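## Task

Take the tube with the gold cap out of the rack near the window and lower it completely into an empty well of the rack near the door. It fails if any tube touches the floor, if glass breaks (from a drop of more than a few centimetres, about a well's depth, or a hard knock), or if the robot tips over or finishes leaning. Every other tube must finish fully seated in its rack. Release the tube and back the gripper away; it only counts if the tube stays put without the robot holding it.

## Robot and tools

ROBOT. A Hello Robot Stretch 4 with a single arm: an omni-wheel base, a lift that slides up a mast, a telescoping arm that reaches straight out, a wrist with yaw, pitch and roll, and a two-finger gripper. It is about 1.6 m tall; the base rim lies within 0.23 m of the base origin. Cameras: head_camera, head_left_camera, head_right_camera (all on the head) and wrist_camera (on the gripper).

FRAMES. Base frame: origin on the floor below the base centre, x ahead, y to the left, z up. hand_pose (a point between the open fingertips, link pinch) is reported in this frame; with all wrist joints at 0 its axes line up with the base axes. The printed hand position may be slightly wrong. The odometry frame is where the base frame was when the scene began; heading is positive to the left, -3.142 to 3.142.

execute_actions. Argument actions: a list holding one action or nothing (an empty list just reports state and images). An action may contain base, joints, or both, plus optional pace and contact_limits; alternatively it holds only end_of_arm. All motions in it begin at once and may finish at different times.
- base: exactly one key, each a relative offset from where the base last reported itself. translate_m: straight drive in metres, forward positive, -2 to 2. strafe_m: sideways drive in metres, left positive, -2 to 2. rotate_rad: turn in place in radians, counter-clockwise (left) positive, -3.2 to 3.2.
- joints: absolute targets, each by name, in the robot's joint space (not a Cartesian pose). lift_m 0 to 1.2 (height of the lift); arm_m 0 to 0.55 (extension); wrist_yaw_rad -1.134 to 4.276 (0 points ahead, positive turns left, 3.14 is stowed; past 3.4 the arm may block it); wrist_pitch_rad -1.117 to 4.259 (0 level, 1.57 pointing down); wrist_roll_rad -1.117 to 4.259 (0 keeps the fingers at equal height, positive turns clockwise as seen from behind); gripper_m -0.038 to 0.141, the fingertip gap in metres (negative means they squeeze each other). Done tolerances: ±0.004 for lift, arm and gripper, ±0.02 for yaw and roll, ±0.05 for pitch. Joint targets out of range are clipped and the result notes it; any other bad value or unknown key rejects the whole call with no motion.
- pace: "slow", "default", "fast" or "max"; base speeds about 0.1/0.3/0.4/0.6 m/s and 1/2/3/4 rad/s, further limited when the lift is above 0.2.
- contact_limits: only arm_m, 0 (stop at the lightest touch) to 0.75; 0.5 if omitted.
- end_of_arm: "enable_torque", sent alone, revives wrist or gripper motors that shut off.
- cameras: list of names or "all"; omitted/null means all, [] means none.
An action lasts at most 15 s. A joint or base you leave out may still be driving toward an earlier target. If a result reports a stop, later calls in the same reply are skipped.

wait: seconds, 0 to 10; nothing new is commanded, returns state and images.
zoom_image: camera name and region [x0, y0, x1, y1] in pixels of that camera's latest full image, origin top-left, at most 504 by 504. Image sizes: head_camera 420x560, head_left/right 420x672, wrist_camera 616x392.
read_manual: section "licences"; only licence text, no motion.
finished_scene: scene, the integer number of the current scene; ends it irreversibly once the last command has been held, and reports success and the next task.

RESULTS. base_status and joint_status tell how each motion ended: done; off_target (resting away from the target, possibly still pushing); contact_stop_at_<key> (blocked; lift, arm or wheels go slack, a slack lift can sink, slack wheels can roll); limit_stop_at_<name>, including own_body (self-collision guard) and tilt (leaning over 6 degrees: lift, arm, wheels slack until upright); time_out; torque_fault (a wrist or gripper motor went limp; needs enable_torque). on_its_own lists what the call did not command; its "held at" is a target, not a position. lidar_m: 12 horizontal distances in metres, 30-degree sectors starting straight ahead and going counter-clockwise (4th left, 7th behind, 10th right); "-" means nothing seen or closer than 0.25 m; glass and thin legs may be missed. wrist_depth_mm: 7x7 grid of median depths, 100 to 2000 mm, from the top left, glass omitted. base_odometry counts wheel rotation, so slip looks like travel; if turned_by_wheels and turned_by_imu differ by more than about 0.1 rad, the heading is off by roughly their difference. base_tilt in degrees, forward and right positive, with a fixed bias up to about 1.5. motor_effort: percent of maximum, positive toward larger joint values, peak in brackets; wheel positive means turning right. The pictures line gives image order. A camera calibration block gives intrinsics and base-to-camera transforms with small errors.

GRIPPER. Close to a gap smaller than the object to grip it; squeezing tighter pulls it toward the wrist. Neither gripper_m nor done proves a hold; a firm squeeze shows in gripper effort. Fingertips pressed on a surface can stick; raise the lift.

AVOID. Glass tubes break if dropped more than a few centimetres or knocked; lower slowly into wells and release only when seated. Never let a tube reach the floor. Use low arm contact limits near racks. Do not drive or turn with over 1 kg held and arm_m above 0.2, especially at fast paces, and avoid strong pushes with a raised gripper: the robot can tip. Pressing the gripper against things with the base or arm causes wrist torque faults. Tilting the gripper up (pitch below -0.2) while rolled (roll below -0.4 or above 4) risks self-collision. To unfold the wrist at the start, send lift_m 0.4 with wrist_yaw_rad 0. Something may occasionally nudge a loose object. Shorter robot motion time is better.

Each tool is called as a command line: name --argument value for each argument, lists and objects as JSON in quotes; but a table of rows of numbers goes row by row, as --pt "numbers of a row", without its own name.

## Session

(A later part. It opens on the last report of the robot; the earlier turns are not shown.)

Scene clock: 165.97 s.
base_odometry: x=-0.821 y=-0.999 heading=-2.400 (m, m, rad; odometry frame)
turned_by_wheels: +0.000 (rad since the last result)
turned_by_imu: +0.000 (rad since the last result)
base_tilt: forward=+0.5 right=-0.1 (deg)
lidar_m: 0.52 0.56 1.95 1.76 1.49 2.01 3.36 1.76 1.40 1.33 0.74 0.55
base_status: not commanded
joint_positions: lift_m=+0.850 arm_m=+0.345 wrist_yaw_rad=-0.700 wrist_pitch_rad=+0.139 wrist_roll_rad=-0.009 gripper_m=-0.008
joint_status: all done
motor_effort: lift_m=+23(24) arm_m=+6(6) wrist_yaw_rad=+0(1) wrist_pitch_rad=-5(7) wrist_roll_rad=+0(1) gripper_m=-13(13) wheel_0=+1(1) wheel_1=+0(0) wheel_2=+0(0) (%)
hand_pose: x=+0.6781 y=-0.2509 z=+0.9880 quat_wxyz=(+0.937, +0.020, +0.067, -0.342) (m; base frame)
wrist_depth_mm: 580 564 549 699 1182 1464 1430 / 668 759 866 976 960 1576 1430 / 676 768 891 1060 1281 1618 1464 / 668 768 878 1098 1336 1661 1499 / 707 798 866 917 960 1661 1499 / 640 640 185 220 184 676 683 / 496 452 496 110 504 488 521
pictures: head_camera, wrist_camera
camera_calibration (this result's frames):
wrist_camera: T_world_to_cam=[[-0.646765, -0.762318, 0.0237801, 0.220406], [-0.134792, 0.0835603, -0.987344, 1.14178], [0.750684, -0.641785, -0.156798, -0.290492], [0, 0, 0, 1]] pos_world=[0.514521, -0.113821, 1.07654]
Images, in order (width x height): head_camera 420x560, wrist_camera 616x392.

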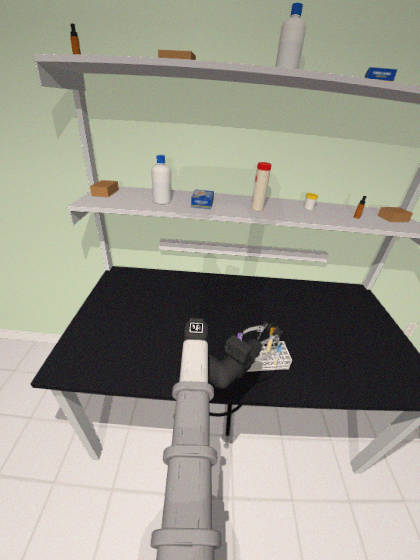

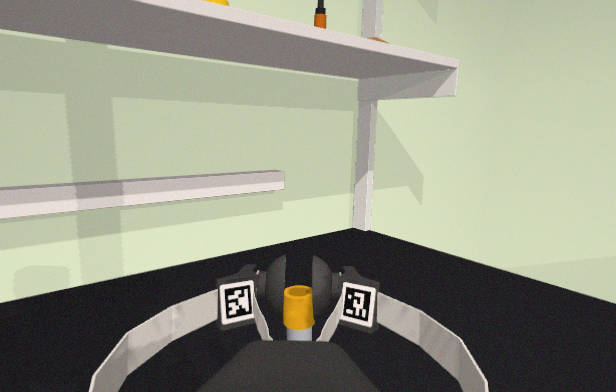

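execute_actions --actions '[{"base":{"translate_m":-0.3},"joints":{"arm_m":0.0,"lift_m":0.9}}]' --cameras '["head_camera"]'

execute_actions --actions '[{"base":{"rotate_rad":-3.05},"joints":{"wrist_yaw_rad":0.0}}]' --cameras '["head_camera"]'

execute_actions --actions '[{"base":{"translate_m":2.0}}]' --cameras '["head_camera","wrist_camera"]'

Scene clock: 178.37 s.
base_odometry: x=-0.599 y=-0.796 heading=-2.400 (m, m, rad; odometry frame)
turned_by_wheels: +0.000 (rad since the last result)
turned_by_imu: +0.002 (rad since the last result)
base_tilt: forward=+0.5 right=-0.1 (deg)
lidar_m: 0.82 0.86 1.99 1.40 1.43 2.05 3.04 1.78 1.40 1.35 1.14 0.86
base_status: done
joint_positions: lift_m=+0.900 arm_m=+0.003 wrist_yaw_rad=-0.700 wrist_pitch_rad=+0.139 wrist_roll_rad=-0.009 gripper_m=-0.008
joint_status: all done
joint sent to its limit — the command would take arm_m past its lower limit, so that joint was sent only as far as its limit.
motor_effort: lift_m=+23(24) arm_m=-5(6) wrist_yaw_rad=+2(0) wrist_pitch_rad=-6(7) wrist_roll_rad=+0(1) gripper_m=-18(15) wheel_0=-1(7) wheel_1=-1(5) wheel_2=-2(8) (%)
hand_pose: x=+0.3360 y=-0.2510 z=+1.0379 quat_wxyz=(+0.937, +0.020, +0.067, -0.342) (m; base frame)
wrist_depth_mm: 1182 1308 1499 1808 1921 1661 1397 / 1160 1281 1499 1808 - 1708 1464 / 1205 1366 1576 1863 - 1708 1464 / 1229 1366 1618 1921 - 1661 1499 / 1060 1078 1078 1118 - 1499 1366 / 715 759 185 220 184 1576 1430 / 627 647 1661 110 1708 1308 1430
pictures: head_camera
Images, in order (width x height): head_camera 420x560.

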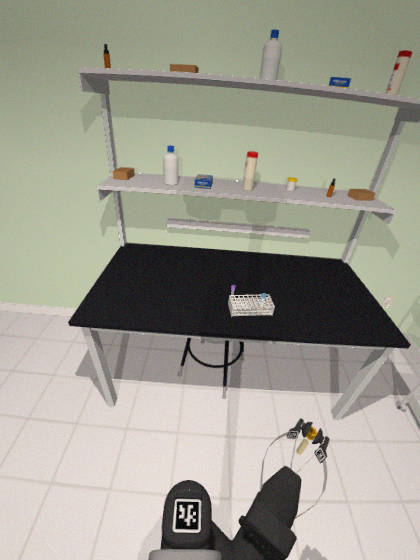

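Scene clock: 181.27 s.
base_odometry: x=-0.599 y=-0.796 heading=+0.833 (m, m, rad; odometry frame)
turned_by_wheels: -3.050 (rad since the last result)
turned_by_imu: -3.049 (rad since the last result)
base_tilt: forward=+0.6 right=-0.1 (deg)
lidar_m: 2.35 1.57 1.35 1.35 1.04 0.84 0.82 0.92 1.99 1.40 1.52 2.35
base_status: done
joint_positions: lift_m=+0.900 arm_m=+0.003 wrist_yaw_rad=+0.000 wrist_pitch_rad=+0.139 wrist_roll_rad=-0.009 gripper_m=-0.008
joint_status: all done
motor_effort: lift_m=+23(23) arm_m=-5(6) wrist_yaw_rad=+1(11) wrist_pitch_rad=-7(6) wrist_roll_rad=+1(0) gripper_m=-13(13) wheel_0=+2(6) wheel_1=-1(8) wheel_2=-2(5) (%)
hand_pose: x=+0.4595 y=-0.0874 z=+1.0379 quat_wxyz=(+0.998, -0.005, +0.070, +0.000) (m; base frame)
wrist_depth_mm: - - - - - - - / - - - - - - - / - - - - - - - / - - - - - - - / - - - - - - - / - - 185 220 184 - - / 1808 1708 1863 110 1808 1808 1863
pictures: head_camera
Images, in order (width x height): head_camera 420x560.

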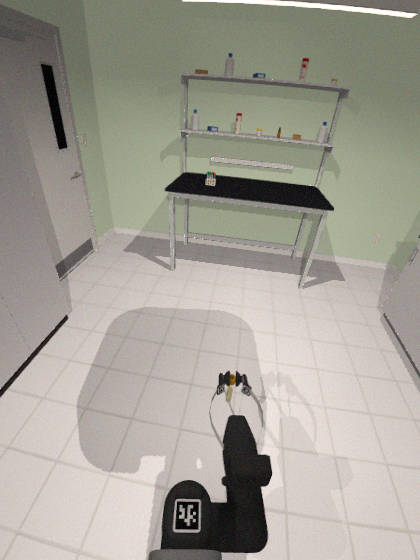

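Scene clock: 189.40 s.
base_odometry: x=+0.746 y=+0.683 heading=+0.833 (m, m, rad; odometry frame)
turned_by_wheels: +0.000 (rad since the last result)
turned_by_imu: -0.002 (rad since the last result)
base_tilt: forward=+0.5 right=-0.1 (deg)
lidar_m: 0.38 0.42 1.42 1.26 1.12 1.68 3.47 2.11 1.69 0.99 0.49 0.40
base_status: done
joint_positions: lift_m=+0.900 arm_m=+0.003 wrist_yaw_rad=+0.000 wrist_pitch_rad=+0.139 wrist_roll_rad=-0.009 gripper_m=-0.008
joint_status: not commanded
motor_effort: lift_m=+23(23) arm_m=-6(6) wrist_yaw_rad=+1(1) wrist_pitch_rad=-6(8) wrist_roll_rad=+1(1) gripper_m=-14(12) wheel_0=+1(4) wheel_1=+1(4) wheel_2=+1(9) (%)
hand_pose: x=+0.4595 y=-0.0874 z=+1.0381 quat_wxyz=(+0.998, -0.005, +0.069, +0.000) (m; base frame)
wrist_depth_mm: 991 878 917 891 854 842 820 / 1025 976 931 904 878 854 831 / 1042 1008 960 931 891 866 842 / 1060 1025 976 946 917 917 878 / 1098 621 621 591 640 654 668 / 430 433 185 218 185 449 455 / 332 307 336 110 340 327 347
pictures: head_camera, wrist_camera
camera_calibration (this result's frames):
wrist_camera: T_world_to_cam=[[-0.0038229, -0.99971, 0.0237817, -0.113781], [-0.156746, -0.0228888, -0.987374, 1.14895], [0.987632, -0.00750231, -0.156613, -0.0672467], [0, 0, 0, 1]] pos_world=[0.246074, -0.0879544, 1.12662]
Images, in order (width x height): head_camera 420x560, wrist_camera 616x392.

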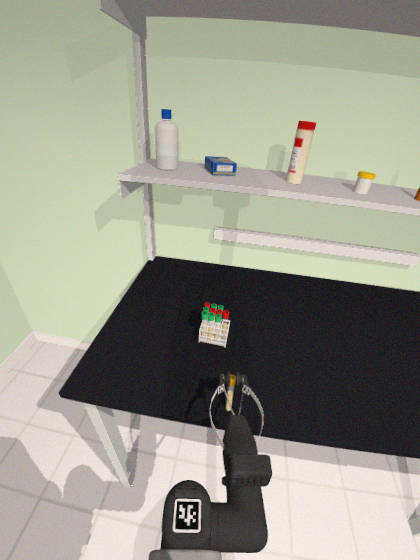

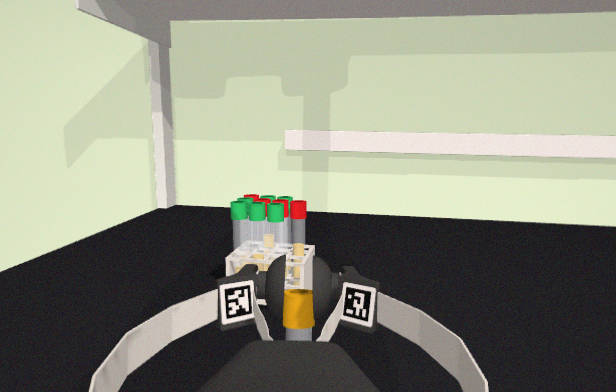

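execute_actions --actions '[{"joints":{"lift_m":0.99},"pace":"slow"}]' --cameras '["head_camera","wrist_camera"]'

zoom_image --camera "head_camera" --region '[175, 290, 275, 410]'

zoom_image --camera "wrist_camera" --region '[200, 230, 400, 392]'

Scene clock: 198.37 s.
base_odometry: x=+0.746 y=+0.683 heading=+0.833 (m, m, rad; odometry frame)
turned_by_wheels: +0.000 (rad since the last result)
turned_by_imu: +0.001 (rad since the last result)
base_tilt: forward=+0.6 right=-0.1 (deg)
lidar_m: 0.38 0.41 1.42 1.28 1.12 1.70 3.50 2.10 1.70 1.01 0.47 0.39
base_status: not commanded
joint_positions: lift_m=+0.990 arm_m=+0.003 wrist_yaw_rad=+0.000 wrist_pitch_rad=+0.139 wrist_roll_rad=-0.009 gripper_m=-0.008
joint_status: all done
motor_effort: lift_m=+23(25) arm_m=-5(5) wrist_yaw_rad=+1(1) wrist_pitch_rad=-6(6) wrist_roll_rad=+0(0) gripper_m=-16(17) wheel_0=+1(1) wheel_1=+1(1) wheel_2=+1(1) (%)
hand_pose: x=+0.4595 y=-0.0874 z=+1.1280 quat_wxyz=(+0.998, -0.005, +0.070, +0.000) (m; base frame)
wrist_depth_mm: 1008 683 668 654 640 627 627 / 1042 931 946 917 878 854 831 / 1042 991 976 931 904 866 854 / 1078 1025 991 960 917 878 866 / 1078 1060 917 904 917 904 878 / 1118 621 185 219 185 647 654 / 473 439 480 110 488 473 496
pictures: head_camera, wrist_camera
camera_calibration (this result's frames):
wrist_camera: T_world_to_cam=[[-0.00381866, -0.99971, 0.0237824, -0.115921], [-0.156918, -0.0228889, -0.987346, 1.23775], [0.987604, -0.00750223, -0.156785, -0.0529566], [0, 0, 0, 1]] pos_world=[0.246082, -0.0879544, 1.21654]
Images, in order (width x height): head_camera 420x560, wrist_camera 616x392.

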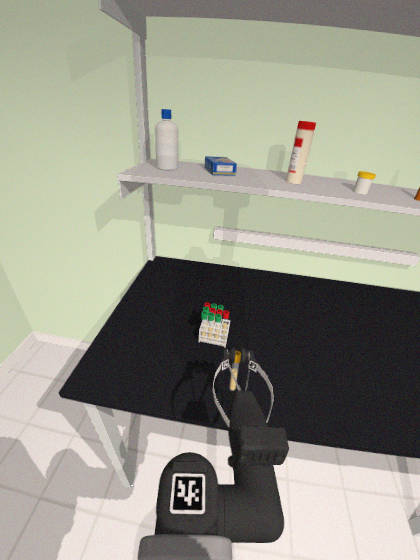

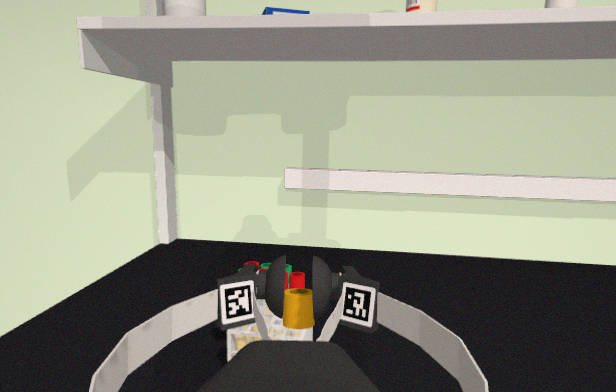

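Region (175, 290, 275, 410) of head_camera's 420x560 image, scaled by 4.200, with more detail than that image has.

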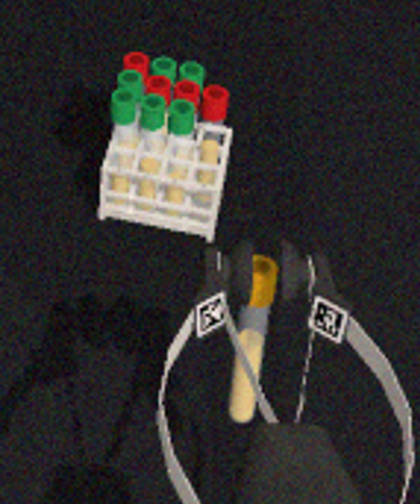

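Region (200, 230, 400, 392) of wrist_camera's 616x392 image, scaled by 2.520; it fills the top 408 rows of this view, and the rest is white.

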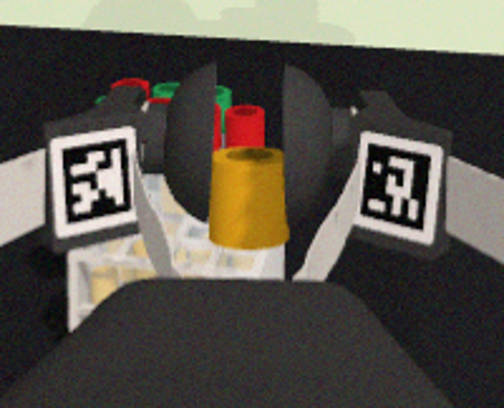

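execute_actions --actions '[{"joints":{"wrist_pitch_rad":-0.06,"wrist_yaw_rad":0.9,"arm_m":0.1},"pace":"slow"}]' --cameras '["head_camera","head_left_camera"]'

zoom_image --camera "head_camera" --region '[100, 280, 240, 420]'

Scene clock: 211.93 s.
base_odometry: x=+0.746 y=+0.683 heading=+0.833 (m, m, rad; odometry frame)
turned_by_wheels: +0.000 (rad since the last result)
turned_by_imu: +0.002 (rad since the last result)
base_tilt: forward=+0.6 right=-0.1 (deg)
lidar_m: 0.38 0.43 1.42 1.29 1.10 1.67 3.49 2.10 1.71 1.02 0.48 0.38
base_status: not commanded
joint_positions: lift_m=+0.990 arm_m=+0.099 wrist_yaw_rad=+0.900 wrist_pitch_rad=-0.057 wrist_roll_rad=-0.009 gripper_m=-0.008
joint_status: all done
motor_effort: lift_m=+23(23) arm_m=+6(6) wrist_yaw_rad=+2(8) wrist_pitch_rad=-6(7) wrist_roll_rad=+1(0) gripper_m=-14(12) wheel_0=+1(1) wheel_1=+1(1) wheel_2=+1(1) (%)
hand_pose: x=+0.5175 y=+0.1712 z=+1.1845 quat_wxyz=(+0.900, +0.008, -0.028, +0.434) (m; base frame)
wrist_depth_mm: 1160 1281 1464 1576 1160 904 699 / 1182 1281 1430 1537 1160 904 508 / 1160 1281 1430 1576 1138 615 661 / 1160 1255 1430 1576 1160 904 699 / 1138 1281 1430 1464 1138 891 707 / 1138 1255 185 219 184 904 699 / 1160 1205 1397 110 1118 842 699
pictures: head_camera, head_left_camera
Images, in order (width x height): head_camera 420x560, head_left_camera 420x672.

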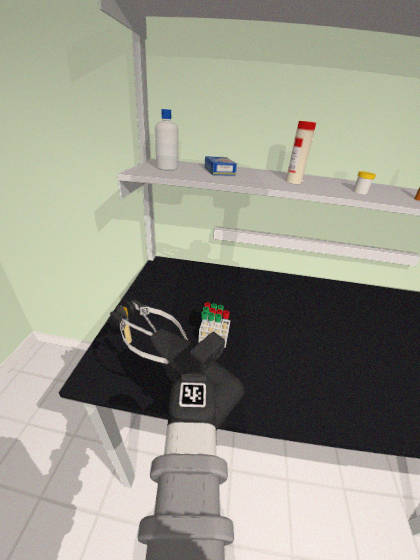

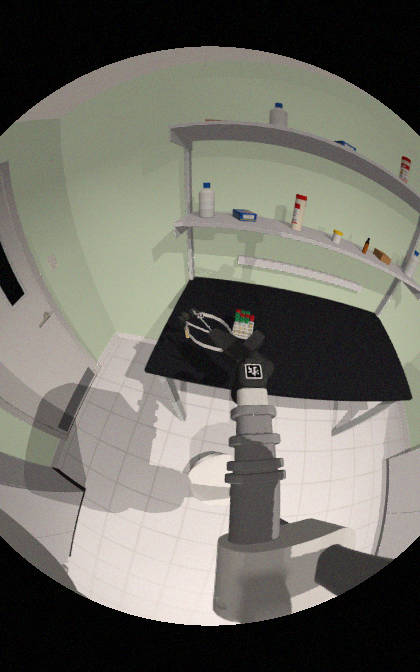

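Region (100, 280, 240, 420) of head_camera's 420x560 image, scaled by 3.600, with more detail than that image has.

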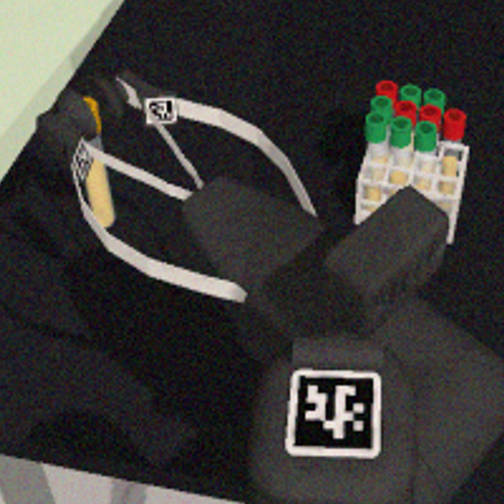

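execute_actions --actions '[{"base":{"strafe_m":-0.134},"joints":{"wrist_pitch_rad":0.0,"wrist_yaw_rad":0.5,"arm_m":0.12,"lift_m":0.95},"pace":"slow"}]' --cameras '["head_camera","head_left_camera","wrist_camera"]'

zoom_image --camera "head_camera" --region '[140, 285, 220, 375]'

Scene clock: 245.77 s.
base_odometry: x=+0.845 y=+0.593 heading=+0.833 (m, m, rad; odometry frame)
turned_by_wheels: +0.000 (rad since the last result)
turned_by_imu: +0.002 (rad since the last result)
base_tilt: forward=+0.5 right=-0.1 (deg)
lidar_m: 0.36 0.41 0.61 1.32 1.23 2.02 3.49 1.95 1.56 0.95 0.47 0.37
base_status: done
joint_positions: lift_m=+0.950 arm_m=+0.119 wrist_yaw_rad=+0.500 wrist_pitch_rad=+0.002 wrist_roll_rad=-0.009 gripper_m=-0.008
joint_status: all done
motor_effort: lift_m=+18(23) arm_m=+6(5) wrist_yaw_rad=+0(7) wrist_pitch_rad=-7(6) wrist_roll_rad=-1(0) gripper_m=-10(15) wheel_0=+1(5) wheel_1=+0(7) wheel_2=+0(2) (%)
hand_pose: x=+0.5850 y=+0.0617 z=+1.1278 quat_wxyz=(+0.969, -0.005, +0.000, +0.248) (m; base frame)
wrist_depth_mm: 1397 1464 1138 676 521 439 436 / 1397 1430 741 715 691 691 627 / 1366 1464 1160 917 820 715 640 / 1397 1464 1160 931 820 723 647 / 1397 1464 1160 904 831 699 621 / 1397 1499 186 220 184 707 647 / 1397 480 544 110 525 525 564
pictures: head_camera, head_left_camera, wrist_camera
camera_calibration (this result's frames):
wrist_camera: T_world_to_cam=[[0.473497, -0.880494, 0.0230484, -0.252087], [-0.00710529, -0.0299852, -0.999525, 1.18725], [0.880767, 0.473109, -0.0204541, -0.296665], [0, 0, 0, 1]] pos_world=[0.389091, -0.0460061, 1.18643]
Images, in order (width x height): head_camera 420x560, head_left_camera 420x672, wrist_camera 616x392.

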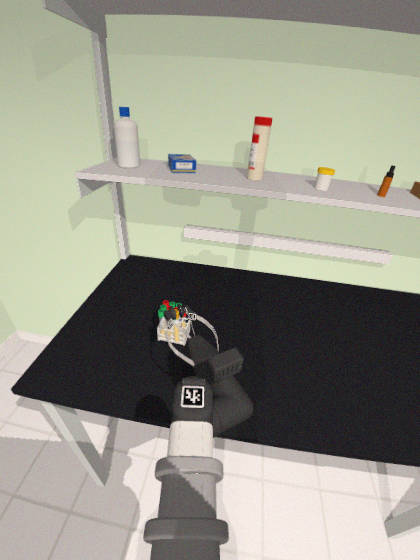

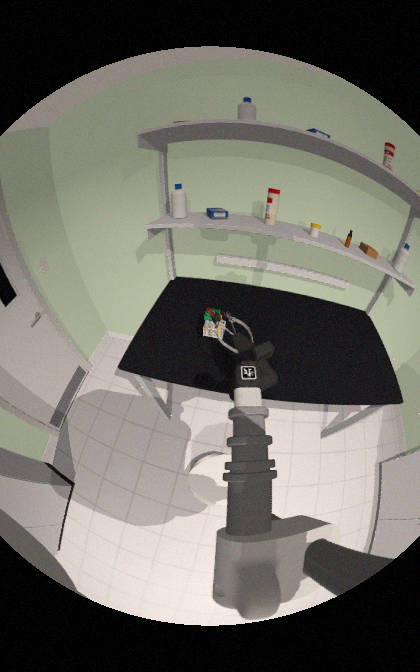

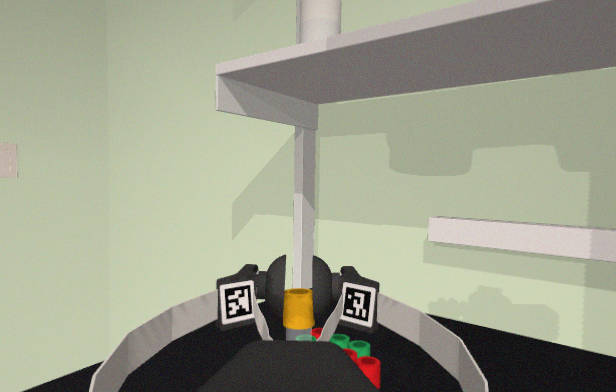

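Region (140, 285, 220, 375) of head_camera's 420x560 image, scaled by 5.600, with more detail than that image has.

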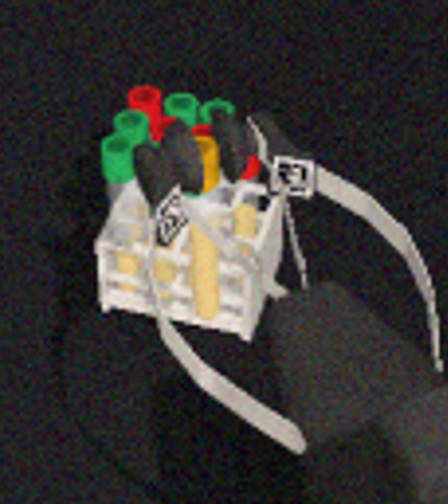

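execute_actions --actions '[{"base":{"strafe_m":-0.012},"joints":{"wrist_pitch_rad":0.025,"arm_m":0.155,"lift_m":0.95},"pace":"slow"}]' --cameras '["head_camera","head_left_camera","wrist_camera"]'

zoom_image --camera "head_camera" --region '[145, 285, 205, 355]'

zoom_image --camera "head_left_camera" --region '[190, 295, 240, 345]'

Scene clock: 257.87 s.
base_odometry: x=+0.854 y=+0.585 heading=+0.833 (m, m, rad; odometry frame)
turned_by_wheels: +0.000 (rad since the last result)
turned_by_imu: +0.001 (rad since the last result)
base_tilt: forward=+0.6 right=-0.1 (deg)
lidar_m: 0.34 0.40 0.62 1.33 1.24 2.02 3.49 1.92 1.56 0.92 0.46 0.37
base_status: done
joint_positions: lift_m=+0.950 arm_m=+0.154 wrist_yaw_rad=+0.500 wrist_pitch_rad=+0.027 wrist_roll_rad=-0.009 gripper_m=-0.008
joint_status: all done
motor_effort: lift_m=+18(17) arm_m=+5(5) wrist_yaw_rad=+0(0) wrist_pitch_rad=-6(2) wrist_roll_rad=+0(0) gripper_m=-9(13) wheel_0=+0(6) wheel_1=-1(3) wheel_2=+0(1) (%)
hand_pose: x=+0.6199 y=+0.0616 z=+1.1206 quat_wxyz=(+0.969, -0.008, +0.012, +0.248) (m; base frame)
wrist_depth_mm: 1366 1366 1060 530 480 473 473 / 1397 1366 707 798 741 668 609 / 1397 1366 1098 866 788 683 609 / 1366 1397 1098 866 788 676 615 / 1430 1430 1098 878 788 676 591 / 1430 1464 185 220 184 683 621 / 1366 459 512 110 521 500 539
pictures: head_camera, head_left_camera, wrist_camera
camera_calibration (this result's frames):
wrist_camera: T_world_to_cam=[[0.47393, -0.880256, 0.0232146, -0.268977], [-0.0289896, -0.0419462, -0.998699, 1.19367], [0.880085, 0.472641, -0.0453979, -0.299103], [0, 0, 0, 1]] pos_world=[0.425317, -0.0453301, 1.18479]
Images, in order (width x height): head_camera 420x560, head_left_camera 420x672, wrist_camera 616x392.

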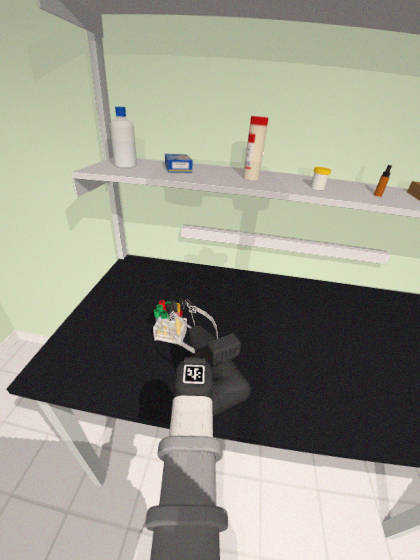

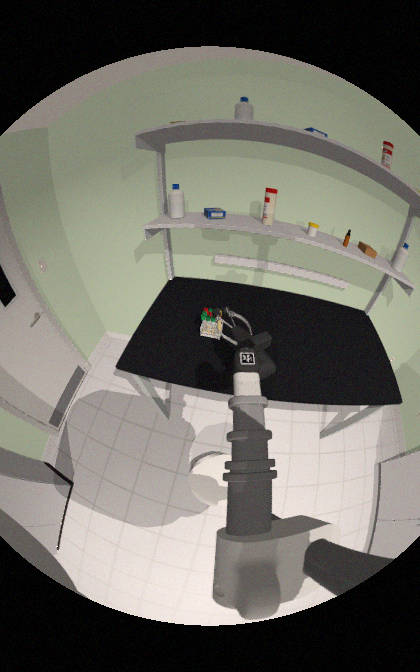

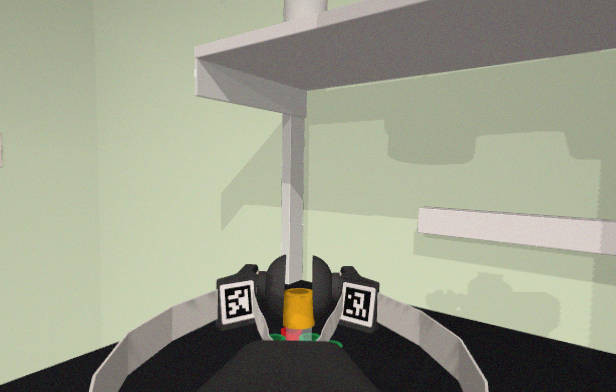

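Region (145, 285, 205, 355) of head_camera's 420x560 image, scaled by 7.200, with more detail than that image has; it fills the left 432 columns of this view, and the rest is white.

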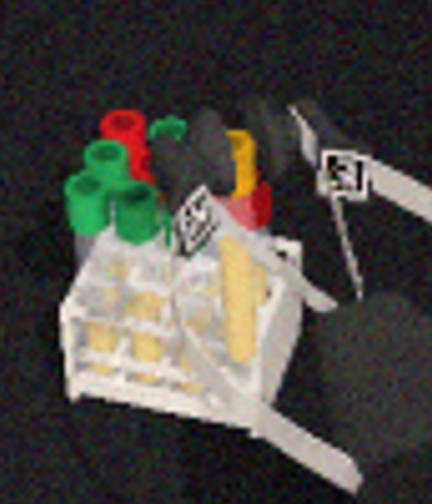

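Region (190, 295, 240, 345) of head_left_camera's 420x672 image, scaled by 10.080, with more detail than that image has.

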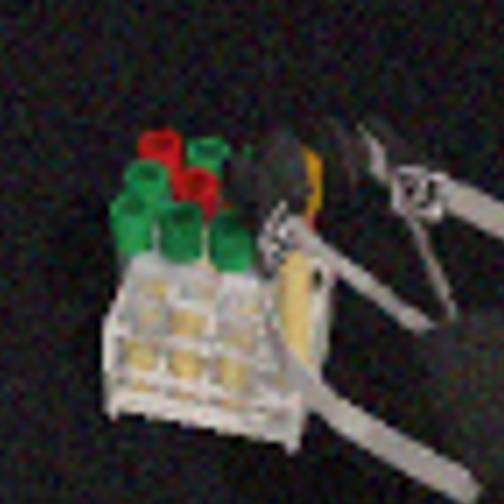

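execute_actions --actions '[{"joints":{"arm_m":0.183,"lift_m":0.94},"pace":"slow"}]' --cameras '["head_camera","head_left_camera"]'

zoom_image --camera "head_camera" --region '[145, 285, 205, 355]'

zoom_image --camera "head_left_camera" --region '[190, 295, 240, 345]'

Scene clock: 276.17 s.
base_odometry: x=+0.854 y=+0.585 heading=+0.833 (m, m, rad; odometry frame)
turned_by_wheels: +0.000 (rad since the last result)
turned_by_imu: +0.001 (rad since the last result)
base_tilt: forward=+0.5 right=-0.1 (deg)
lidar_m: 0.36 0.39 0.63 1.32 1.25 2.05 3.49 1.92 1.54 0.92 0.46 0.37
base_status: not commanded
joint_positions: lift_m=+0.940 arm_m=+0.182 wrist_yaw_rad=+0.500 wrist_pitch_rad=+0.027 wrist_roll_rad=-0.009 gripper_m=-0.008
joint_status: all done
motor_effort: lift_m=+17(18) arm_m=+6(4) wrist_yaw_rad=+0(0) wrist_pitch_rad=-7(6) wrist_roll_rad=+1(1) gripper_m=-13(10) wheel_0=+0(0) wheel_1=-1(1) wheel_2=+0(0) (%)
hand_pose: x=+0.6479 y=+0.0616 z=+1.1106 quat_wxyz=(+0.969, -0.008, +0.012, +0.248) (m; base frame)
wrist_depth_mm: 1366 1281 615 512 504 504 500 / 1397 1308 683 798 732 647 585 / 1366 1308 1060 854 750 661 591 / 1430 1336 1078 866 750 634 585 / 1397 1366 1098 854 768 654 574 / 1430 1366 186 218 184 661 597 / 517 442 466 110 504 480 508
pictures: head_camera, head_left_camera
Images, in order (width x height): head_camera 420x560, head_left_camera 420x672.

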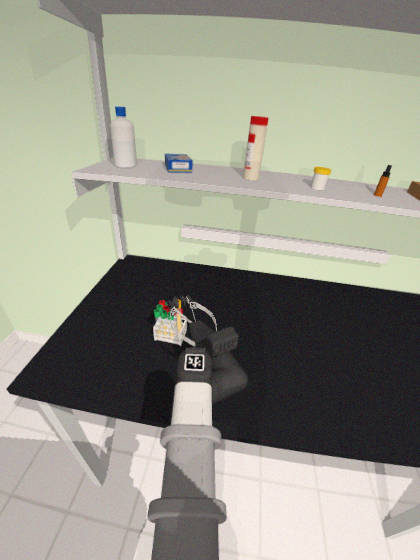

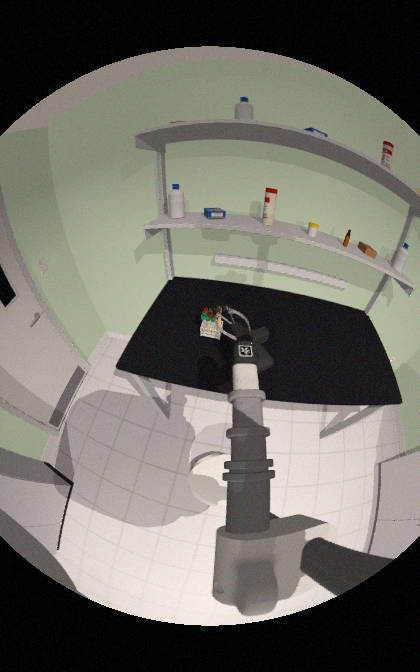

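Region (145, 285, 205, 355) of head_camera's 420x560 image, scaled by 7.200, with more detail than that image has; it fills the left 432 columns of this view, and the rest is white.

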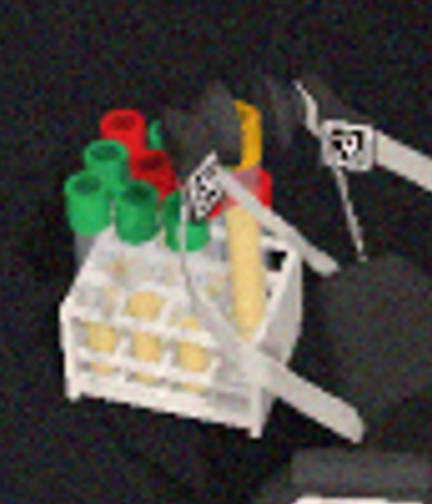

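Region (190, 295, 240, 345) of head_left_camera's 420x672 image, scaled by 10.080, with more detail than that image has.

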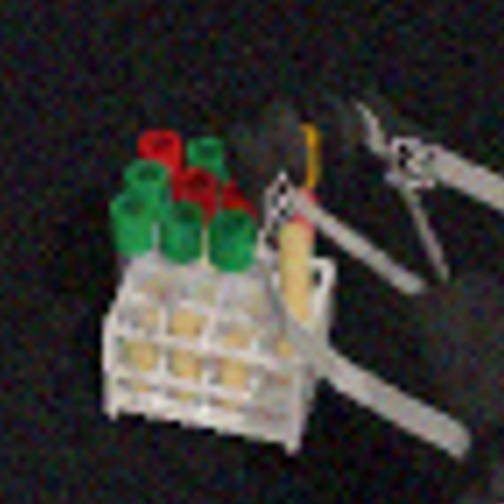

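execute_actions --actions '[{"base":{"strafe_m":0.004},"joints":{"lift_m":0.955},"pace":"slow"}]' --cameras '["head_camera","head_left_camera"]'

zoom_image --camera "head_camera" --region '[145, 285, 205, 355]'

zoom_image --camera "head_left_camera" --region '[190, 295, 240, 345]'

Scene clock: 289.00 s.
base_odometry: x=+0.851 y=+0.588 heading=+0.833 (m, m, rad; odometry frame)
turned_by_wheels: +0.000 (rad since the last result)
turned_by_imu: +0.001 (rad since the last result)
base_tilt: forward=+0.5 right=-0.1 (deg)
lidar_m: 0.36 0.41 0.62 1.32 1.27 2.00 3.50 1.94 1.55 0.96 0.46 0.37
base_status: done
joint_positions: lift_m=+0.955 arm_m=+0.182 wrist_yaw_rad=+0.500 wrist_pitch_rad=+0.027 wrist_roll_rad=-0.009 gripper_m=-0.008
joint_status: all done
motor_effort: lift_m=+23(25) arm_m=+6(6) wrist_yaw_rad=+0(0) wrist_pitch_rad=-5(7) wrist_roll_rad=+0(1) gripper_m=-14(11) wheel_0=-2(5) wheel_1=+0(4) wheel_2=+0(2) (%)
hand_pose: x=+0.6479 y=+0.0616 z=+1.1251 quat_wxyz=(+0.969, -0.008, +0.012, +0.248) (m; base frame)
wrist_depth_mm: 1336 1308 991 508 466 466 462 / 1397 1308 676 778 715 647 585 / 1366 1336 1060 831 750 654 585 / 1430 1336 1060 866 759 647 597 / 1397 1397 1078 866 759 647 554 / 1397 1397 185 220 184 661 597 / 1397 466 525 110 530 508 539
pictures: head_camera, head_left_camera
Images, in order (width x height): head_camera 420x560, head_left_camera 420x672.

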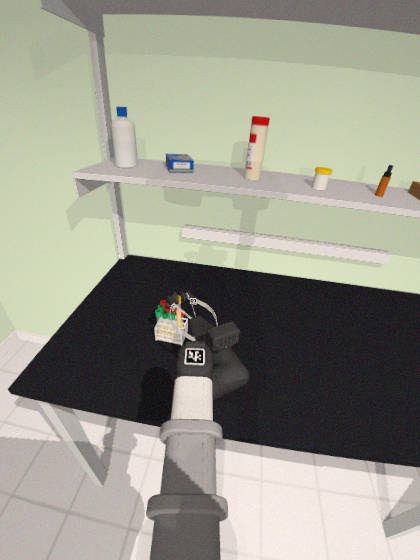

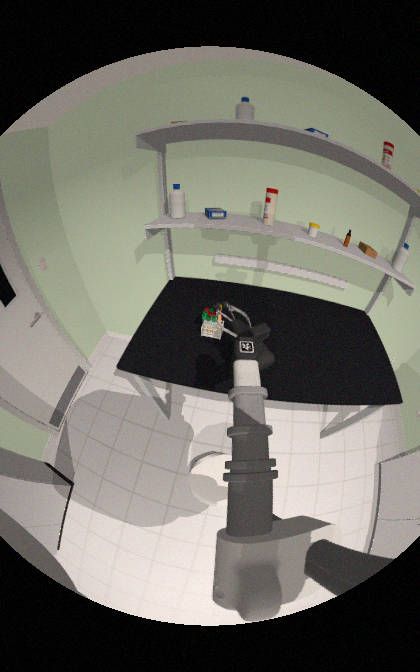

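Region (145, 285, 205, 355) of head_camera's 420x560 image, scaled by 7.200, with more detail than that image has; it fills the left 432 columns of this view, and the rest is white.

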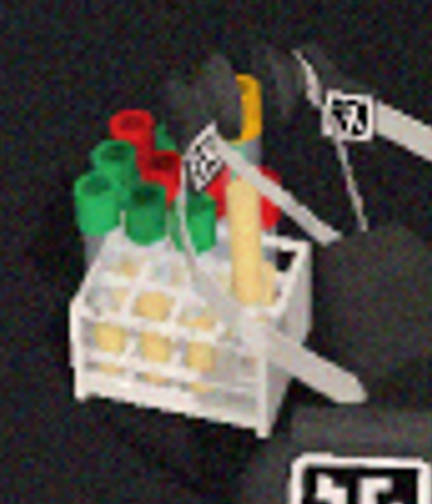

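Region (190, 295, 240, 345) of head_left_camera's 420x672 image, scaled by 10.080, with more detail than that image has.

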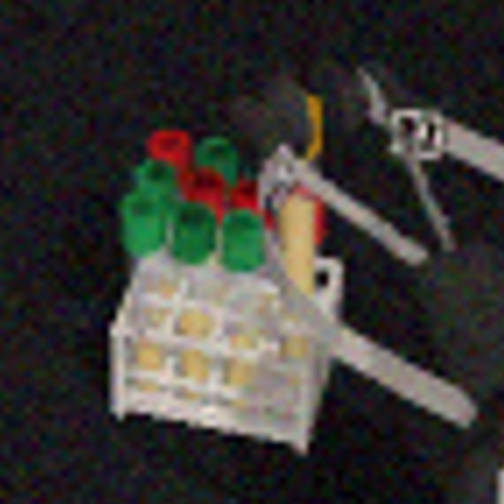

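execute_actions --actions '[{"base":{"strafe_m":-0.003},"joints":{"wrist_pitch_rad":-0.07,"lift_m":0.935},"pace":"slow"}]' --cameras '["head_camera","head_left_camera","wrist_camera"]'

zoom_image --camera "head_camera" --region '[145, 285, 205, 355]'

zoom_image --camera "head_left_camera" --region '[190, 295, 240, 345]'

zoom_image --camera "wrist_camera" --region '[260, 260, 340, 350]'

Scene clock: 328.40 s.
base_odometry: x=+0.853 y=+0.586 heading=+0.832 (m, m, rad; odometry frame)
turned_by_wheels: +0.000 (rad since the last result)
turned_by_imu: +0.001 (rad since the last result)
base_tilt: forward=+0.5 right=-0.1 (deg)
lidar_m: 0.35 0.41 0.63 1.31 1.26 2.04 3.50 1.93 1.56 0.94 0.47 0.36
base_status: done
joint_positions: lift_m=+0.935 arm_m=+0.182 wrist_yaw_rad=+0.500 wrist_pitch_rad=-0.067 wrist_roll_rad=-0.009 gripper_m=-0.008
joint_status: all done
motor_effort: lift_m=+18(22) arm_m=+6(6) wrist_yaw_rad=+1(0) wrist_pitch_rad=-5(11) wrist_roll_rad=+0(0) gripper_m=-7(12) wheel_0=+0(2) wheel_1=-2(3) wheel_2=+0(1) (%)
hand_pose: x=+0.6474 y=+0.0614 z=+1.1328 quat_wxyz=(+0.968, +0.004, -0.034, +0.247) (m; base frame)
wrist_depth_mm: 1397 1366 1078 654 439 399 399 / 1397 1366 647 585 585 574 574 / 1397 1366 1042 842 759 661 597 / 1397 1308 1078 854 759 668 591 / 1366 1336 1060 842 759 640 559 / 1366 1308 186 219 184 661 585 / 1397 530 609 110 615 585 585
pictures: head_camera, head_left_camera, wrist_camera
camera_calibration (this result's frames):
wrist_camera: T_world_to_cam=[[0.472031, -0.881294, 0.0225107, -0.280453], [0.0537616, 0.00328965, -0.998548, 1.15013], [0.879941, 0.472556, 0.0489327, -0.429423], [0, 0, 0, 1]] pos_world=[0.448417, -0.0480188, 1.17579]
Images, in order (width x height): head_camera 420x560, head_left_camera 420x672, wrist_camera 616x392.

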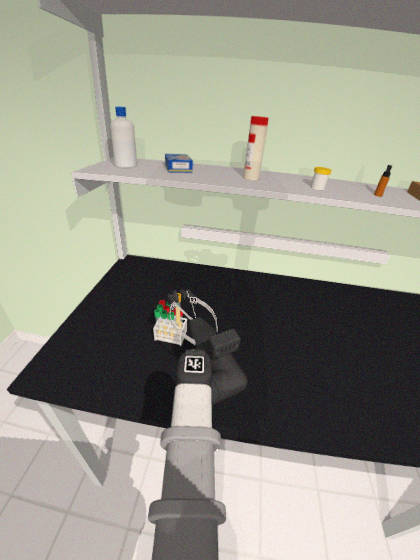

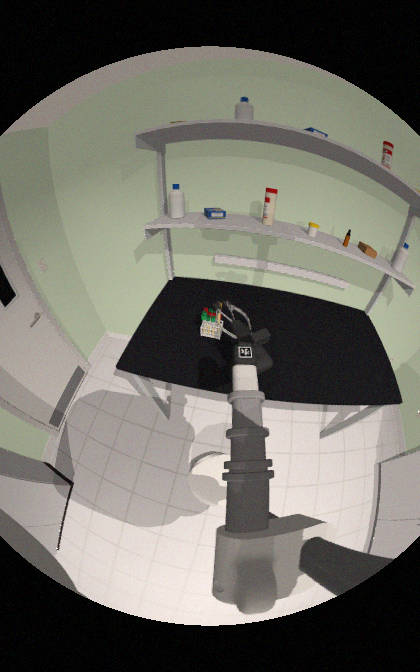

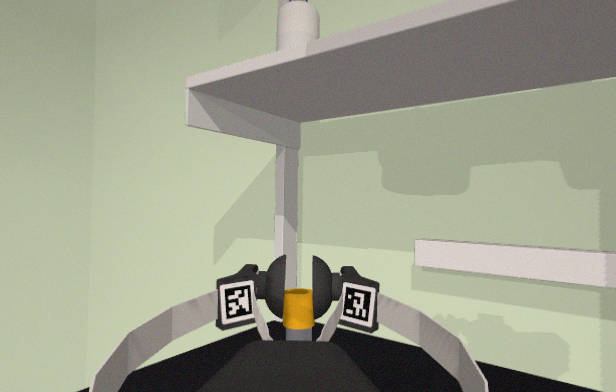

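Region (145, 285, 205, 355) of head_camera's 420x560 image, scaled by 7.200, with more detail than that image has; it fills the left 432 columns of this view, and the rest is white.

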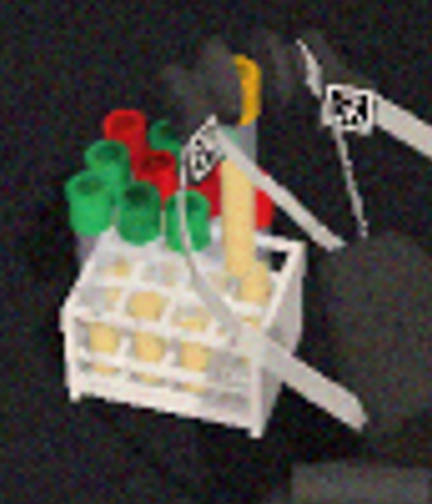

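Region (190, 295, 240, 345) of head_left_camera's 420x672 image, scaled by 10.080, with more detail than that image has.

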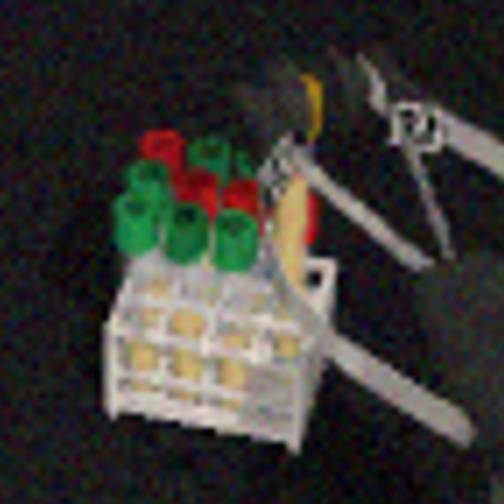

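Region (260, 260, 340, 350) of wrist_camera's 616x392 image, scaled by 5.600.

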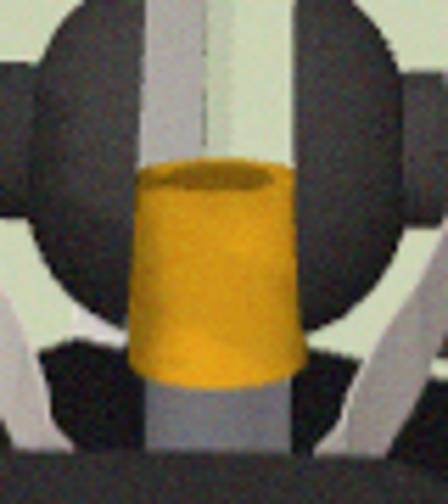

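execute_actions --actions '[{"joints":{"lift_m":0.917},"pace":"slow"}]' --cameras '["head_camera","head_left_camera"]'

zoom_image --camera "head_camera" --region '[145, 285, 205, 355]'

zoom_image --camera "head_left_camera" --region '[190, 295, 240, 345]'

Scene clock: 338.07 s.
base_odometry: x=+0.853 y=+0.586 heading=+0.832 (m, m, rad; odometry frame)
turned_by_wheels: +0.000 (rad since the last result)
turned_by_imu: +0.001 (rad since the last result)
base_tilt: forward=+0.5 right=-0.1 (deg)
lidar_m: 0.35 0.40 0.63 1.33 1.23 2.04 3.47 1.93 1.55 0.92 0.46 0.37
base_status: not commanded
joint_positions: lift_m=+0.917 arm_m=+0.182 wrist_yaw_rad=+0.500 wrist_pitch_rad=-0.067 wrist_roll_rad=-0.009 gripper_m=-0.008
joint_status: all done
motor_effort: lift_m=+18(17) arm_m=+6(5) wrist_yaw_rad=+0(0) wrist_pitch_rad=-7(6) wrist_roll_rad=+1(1) gripper_m=-15(13) wheel_0=+0(0) wheel_1=-2(2) wheel_2=+0(0) (%)
hand_pose: x=+0.6474 y=+0.0614 z=+1.1149 quat_wxyz=(+0.968, +0.004, -0.034, +0.247) (m; base frame)
wrist_depth_mm: 1397 1366 1098 517 439 436 439 / 1397 1366 654 647 647 627 591 / 1397 1366 1078 854 759 668 597 / 1336 1336 1060 854 759 661 597 / 1366 1336 1060 831 759 634 554 / 1366 1336 186 220 184 654 585 / 1336 496 564 110 574 544 574
pictures: head_camera, head_left_camera
Images, in order (width x height): head_camera 420x560, head_left_camera 420x672.

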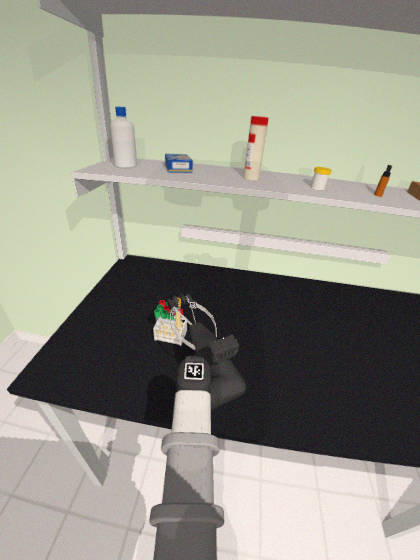

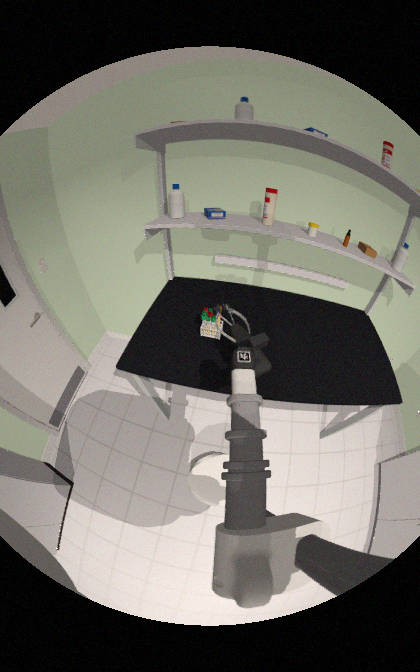

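Region (145, 285, 205, 355) of head_camera's 420x560 image, scaled by 7.200, with more detail than that image has; it fills the left 432 columns of this view, and the rest is white.

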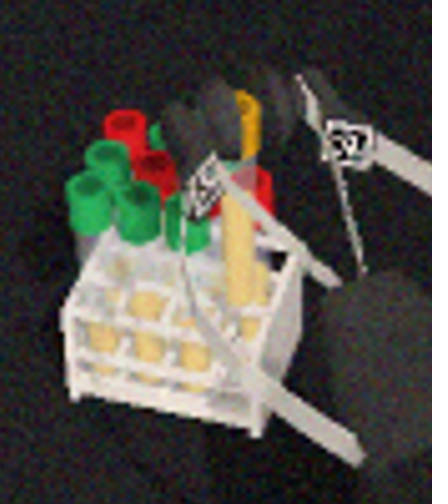

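Region (190, 295, 240, 345) of head_left_camera's 420x672 image, scaled by 10.080, with more detail than that image has.

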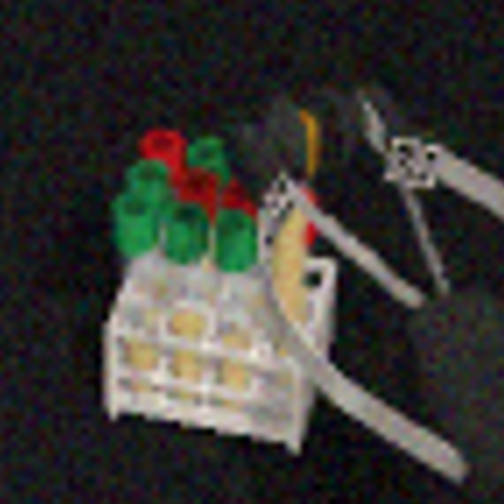

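execute_actions --actions '[{"joints":{"lift_m":0.90},"pace":"slow"}]' --cameras '["head_camera","wrist_camera"]'

zoom_image --camera "head_camera" --region '[145, 285, 205, 355]'

Scene clock: 345.63 s.
base_odometry: x=+0.853 y=+0.586 heading=+0.832 (m, m, rad; odometry frame)
turned_by_wheels: +0.000 (rad since the last result)
turned_by_imu: +0.001 (rad since the last result)
base_tilt: forward=+0.6 right=-0.1 (deg)
lidar_m: 0.36 0.41 0.65 1.34 1.24 2.04 3.50 1.93 1.53 0.94 0.47 0.36
base_status: not commanded
joint_positions: lift_m=+0.900 arm_m=+0.182 wrist_yaw_rad=+0.500 wrist_pitch_rad=-0.067 wrist_roll_rad=-0.009 gripper_m=-0.008
joint_status: all done
motor_effort: lift_m=+18(18) arm_m=+5(6) wrist_yaw_rad=+0(0) wrist_pitch_rad=-7(7) wrist_roll_rad=+1(0) gripper_m=-11(12) wheel_0=+0(0) wheel_1=-2(2) wheel_2=+0(0) (%)
hand_pose: x=+0.6474 y=+0.0614 z=+1.0979 quat_wxyz=(+0.968, +0.004, -0.034, +0.247) (m; base frame)
wrist_depth_mm: 1397 1366 1098 512 477 473 466 / 1397 1366 654 707 691 640 597 / 1397 1366 1078 854 759 661 591 / 1366 1366 1078 866 768 661 597 / 1397 1336 1078 831 750 634 554 / 1397 1336 185 220 184 654 585 / 1308 455 488 110 530 504 544
pictures: head_camera, wrist_camera
camera_calibration (this result's frames):
wrist_camera: T_world_to_cam=[[0.47203, -0.881295, 0.0225099, -0.279665], [0.0538371, 0.00333095, -0.998544, 1.11516], [0.879937, 0.472554, 0.0490187, -0.427803], [0, 0, 0, 1]] pos_world=[0.448413, -0.0480214, 1.1408]
Images, in order (width x height): head_camera 420x560, wrist_camera 616x392.

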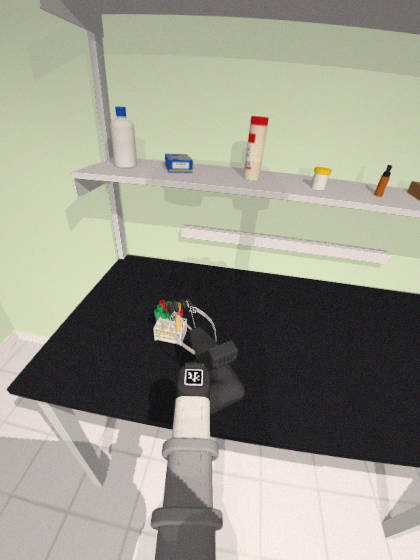

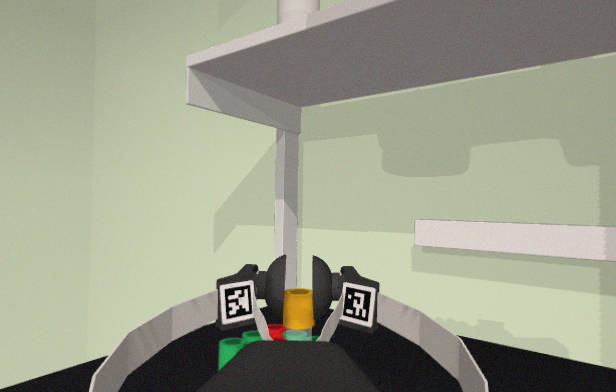

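Region (145, 285, 205, 355) of head_camera's 420x560 image, scaled by 7.200, with more detail than that image has; it fills the left 432 columns of this view, and the rest is white.

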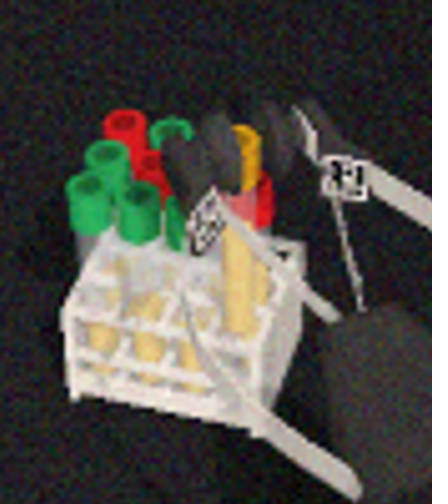

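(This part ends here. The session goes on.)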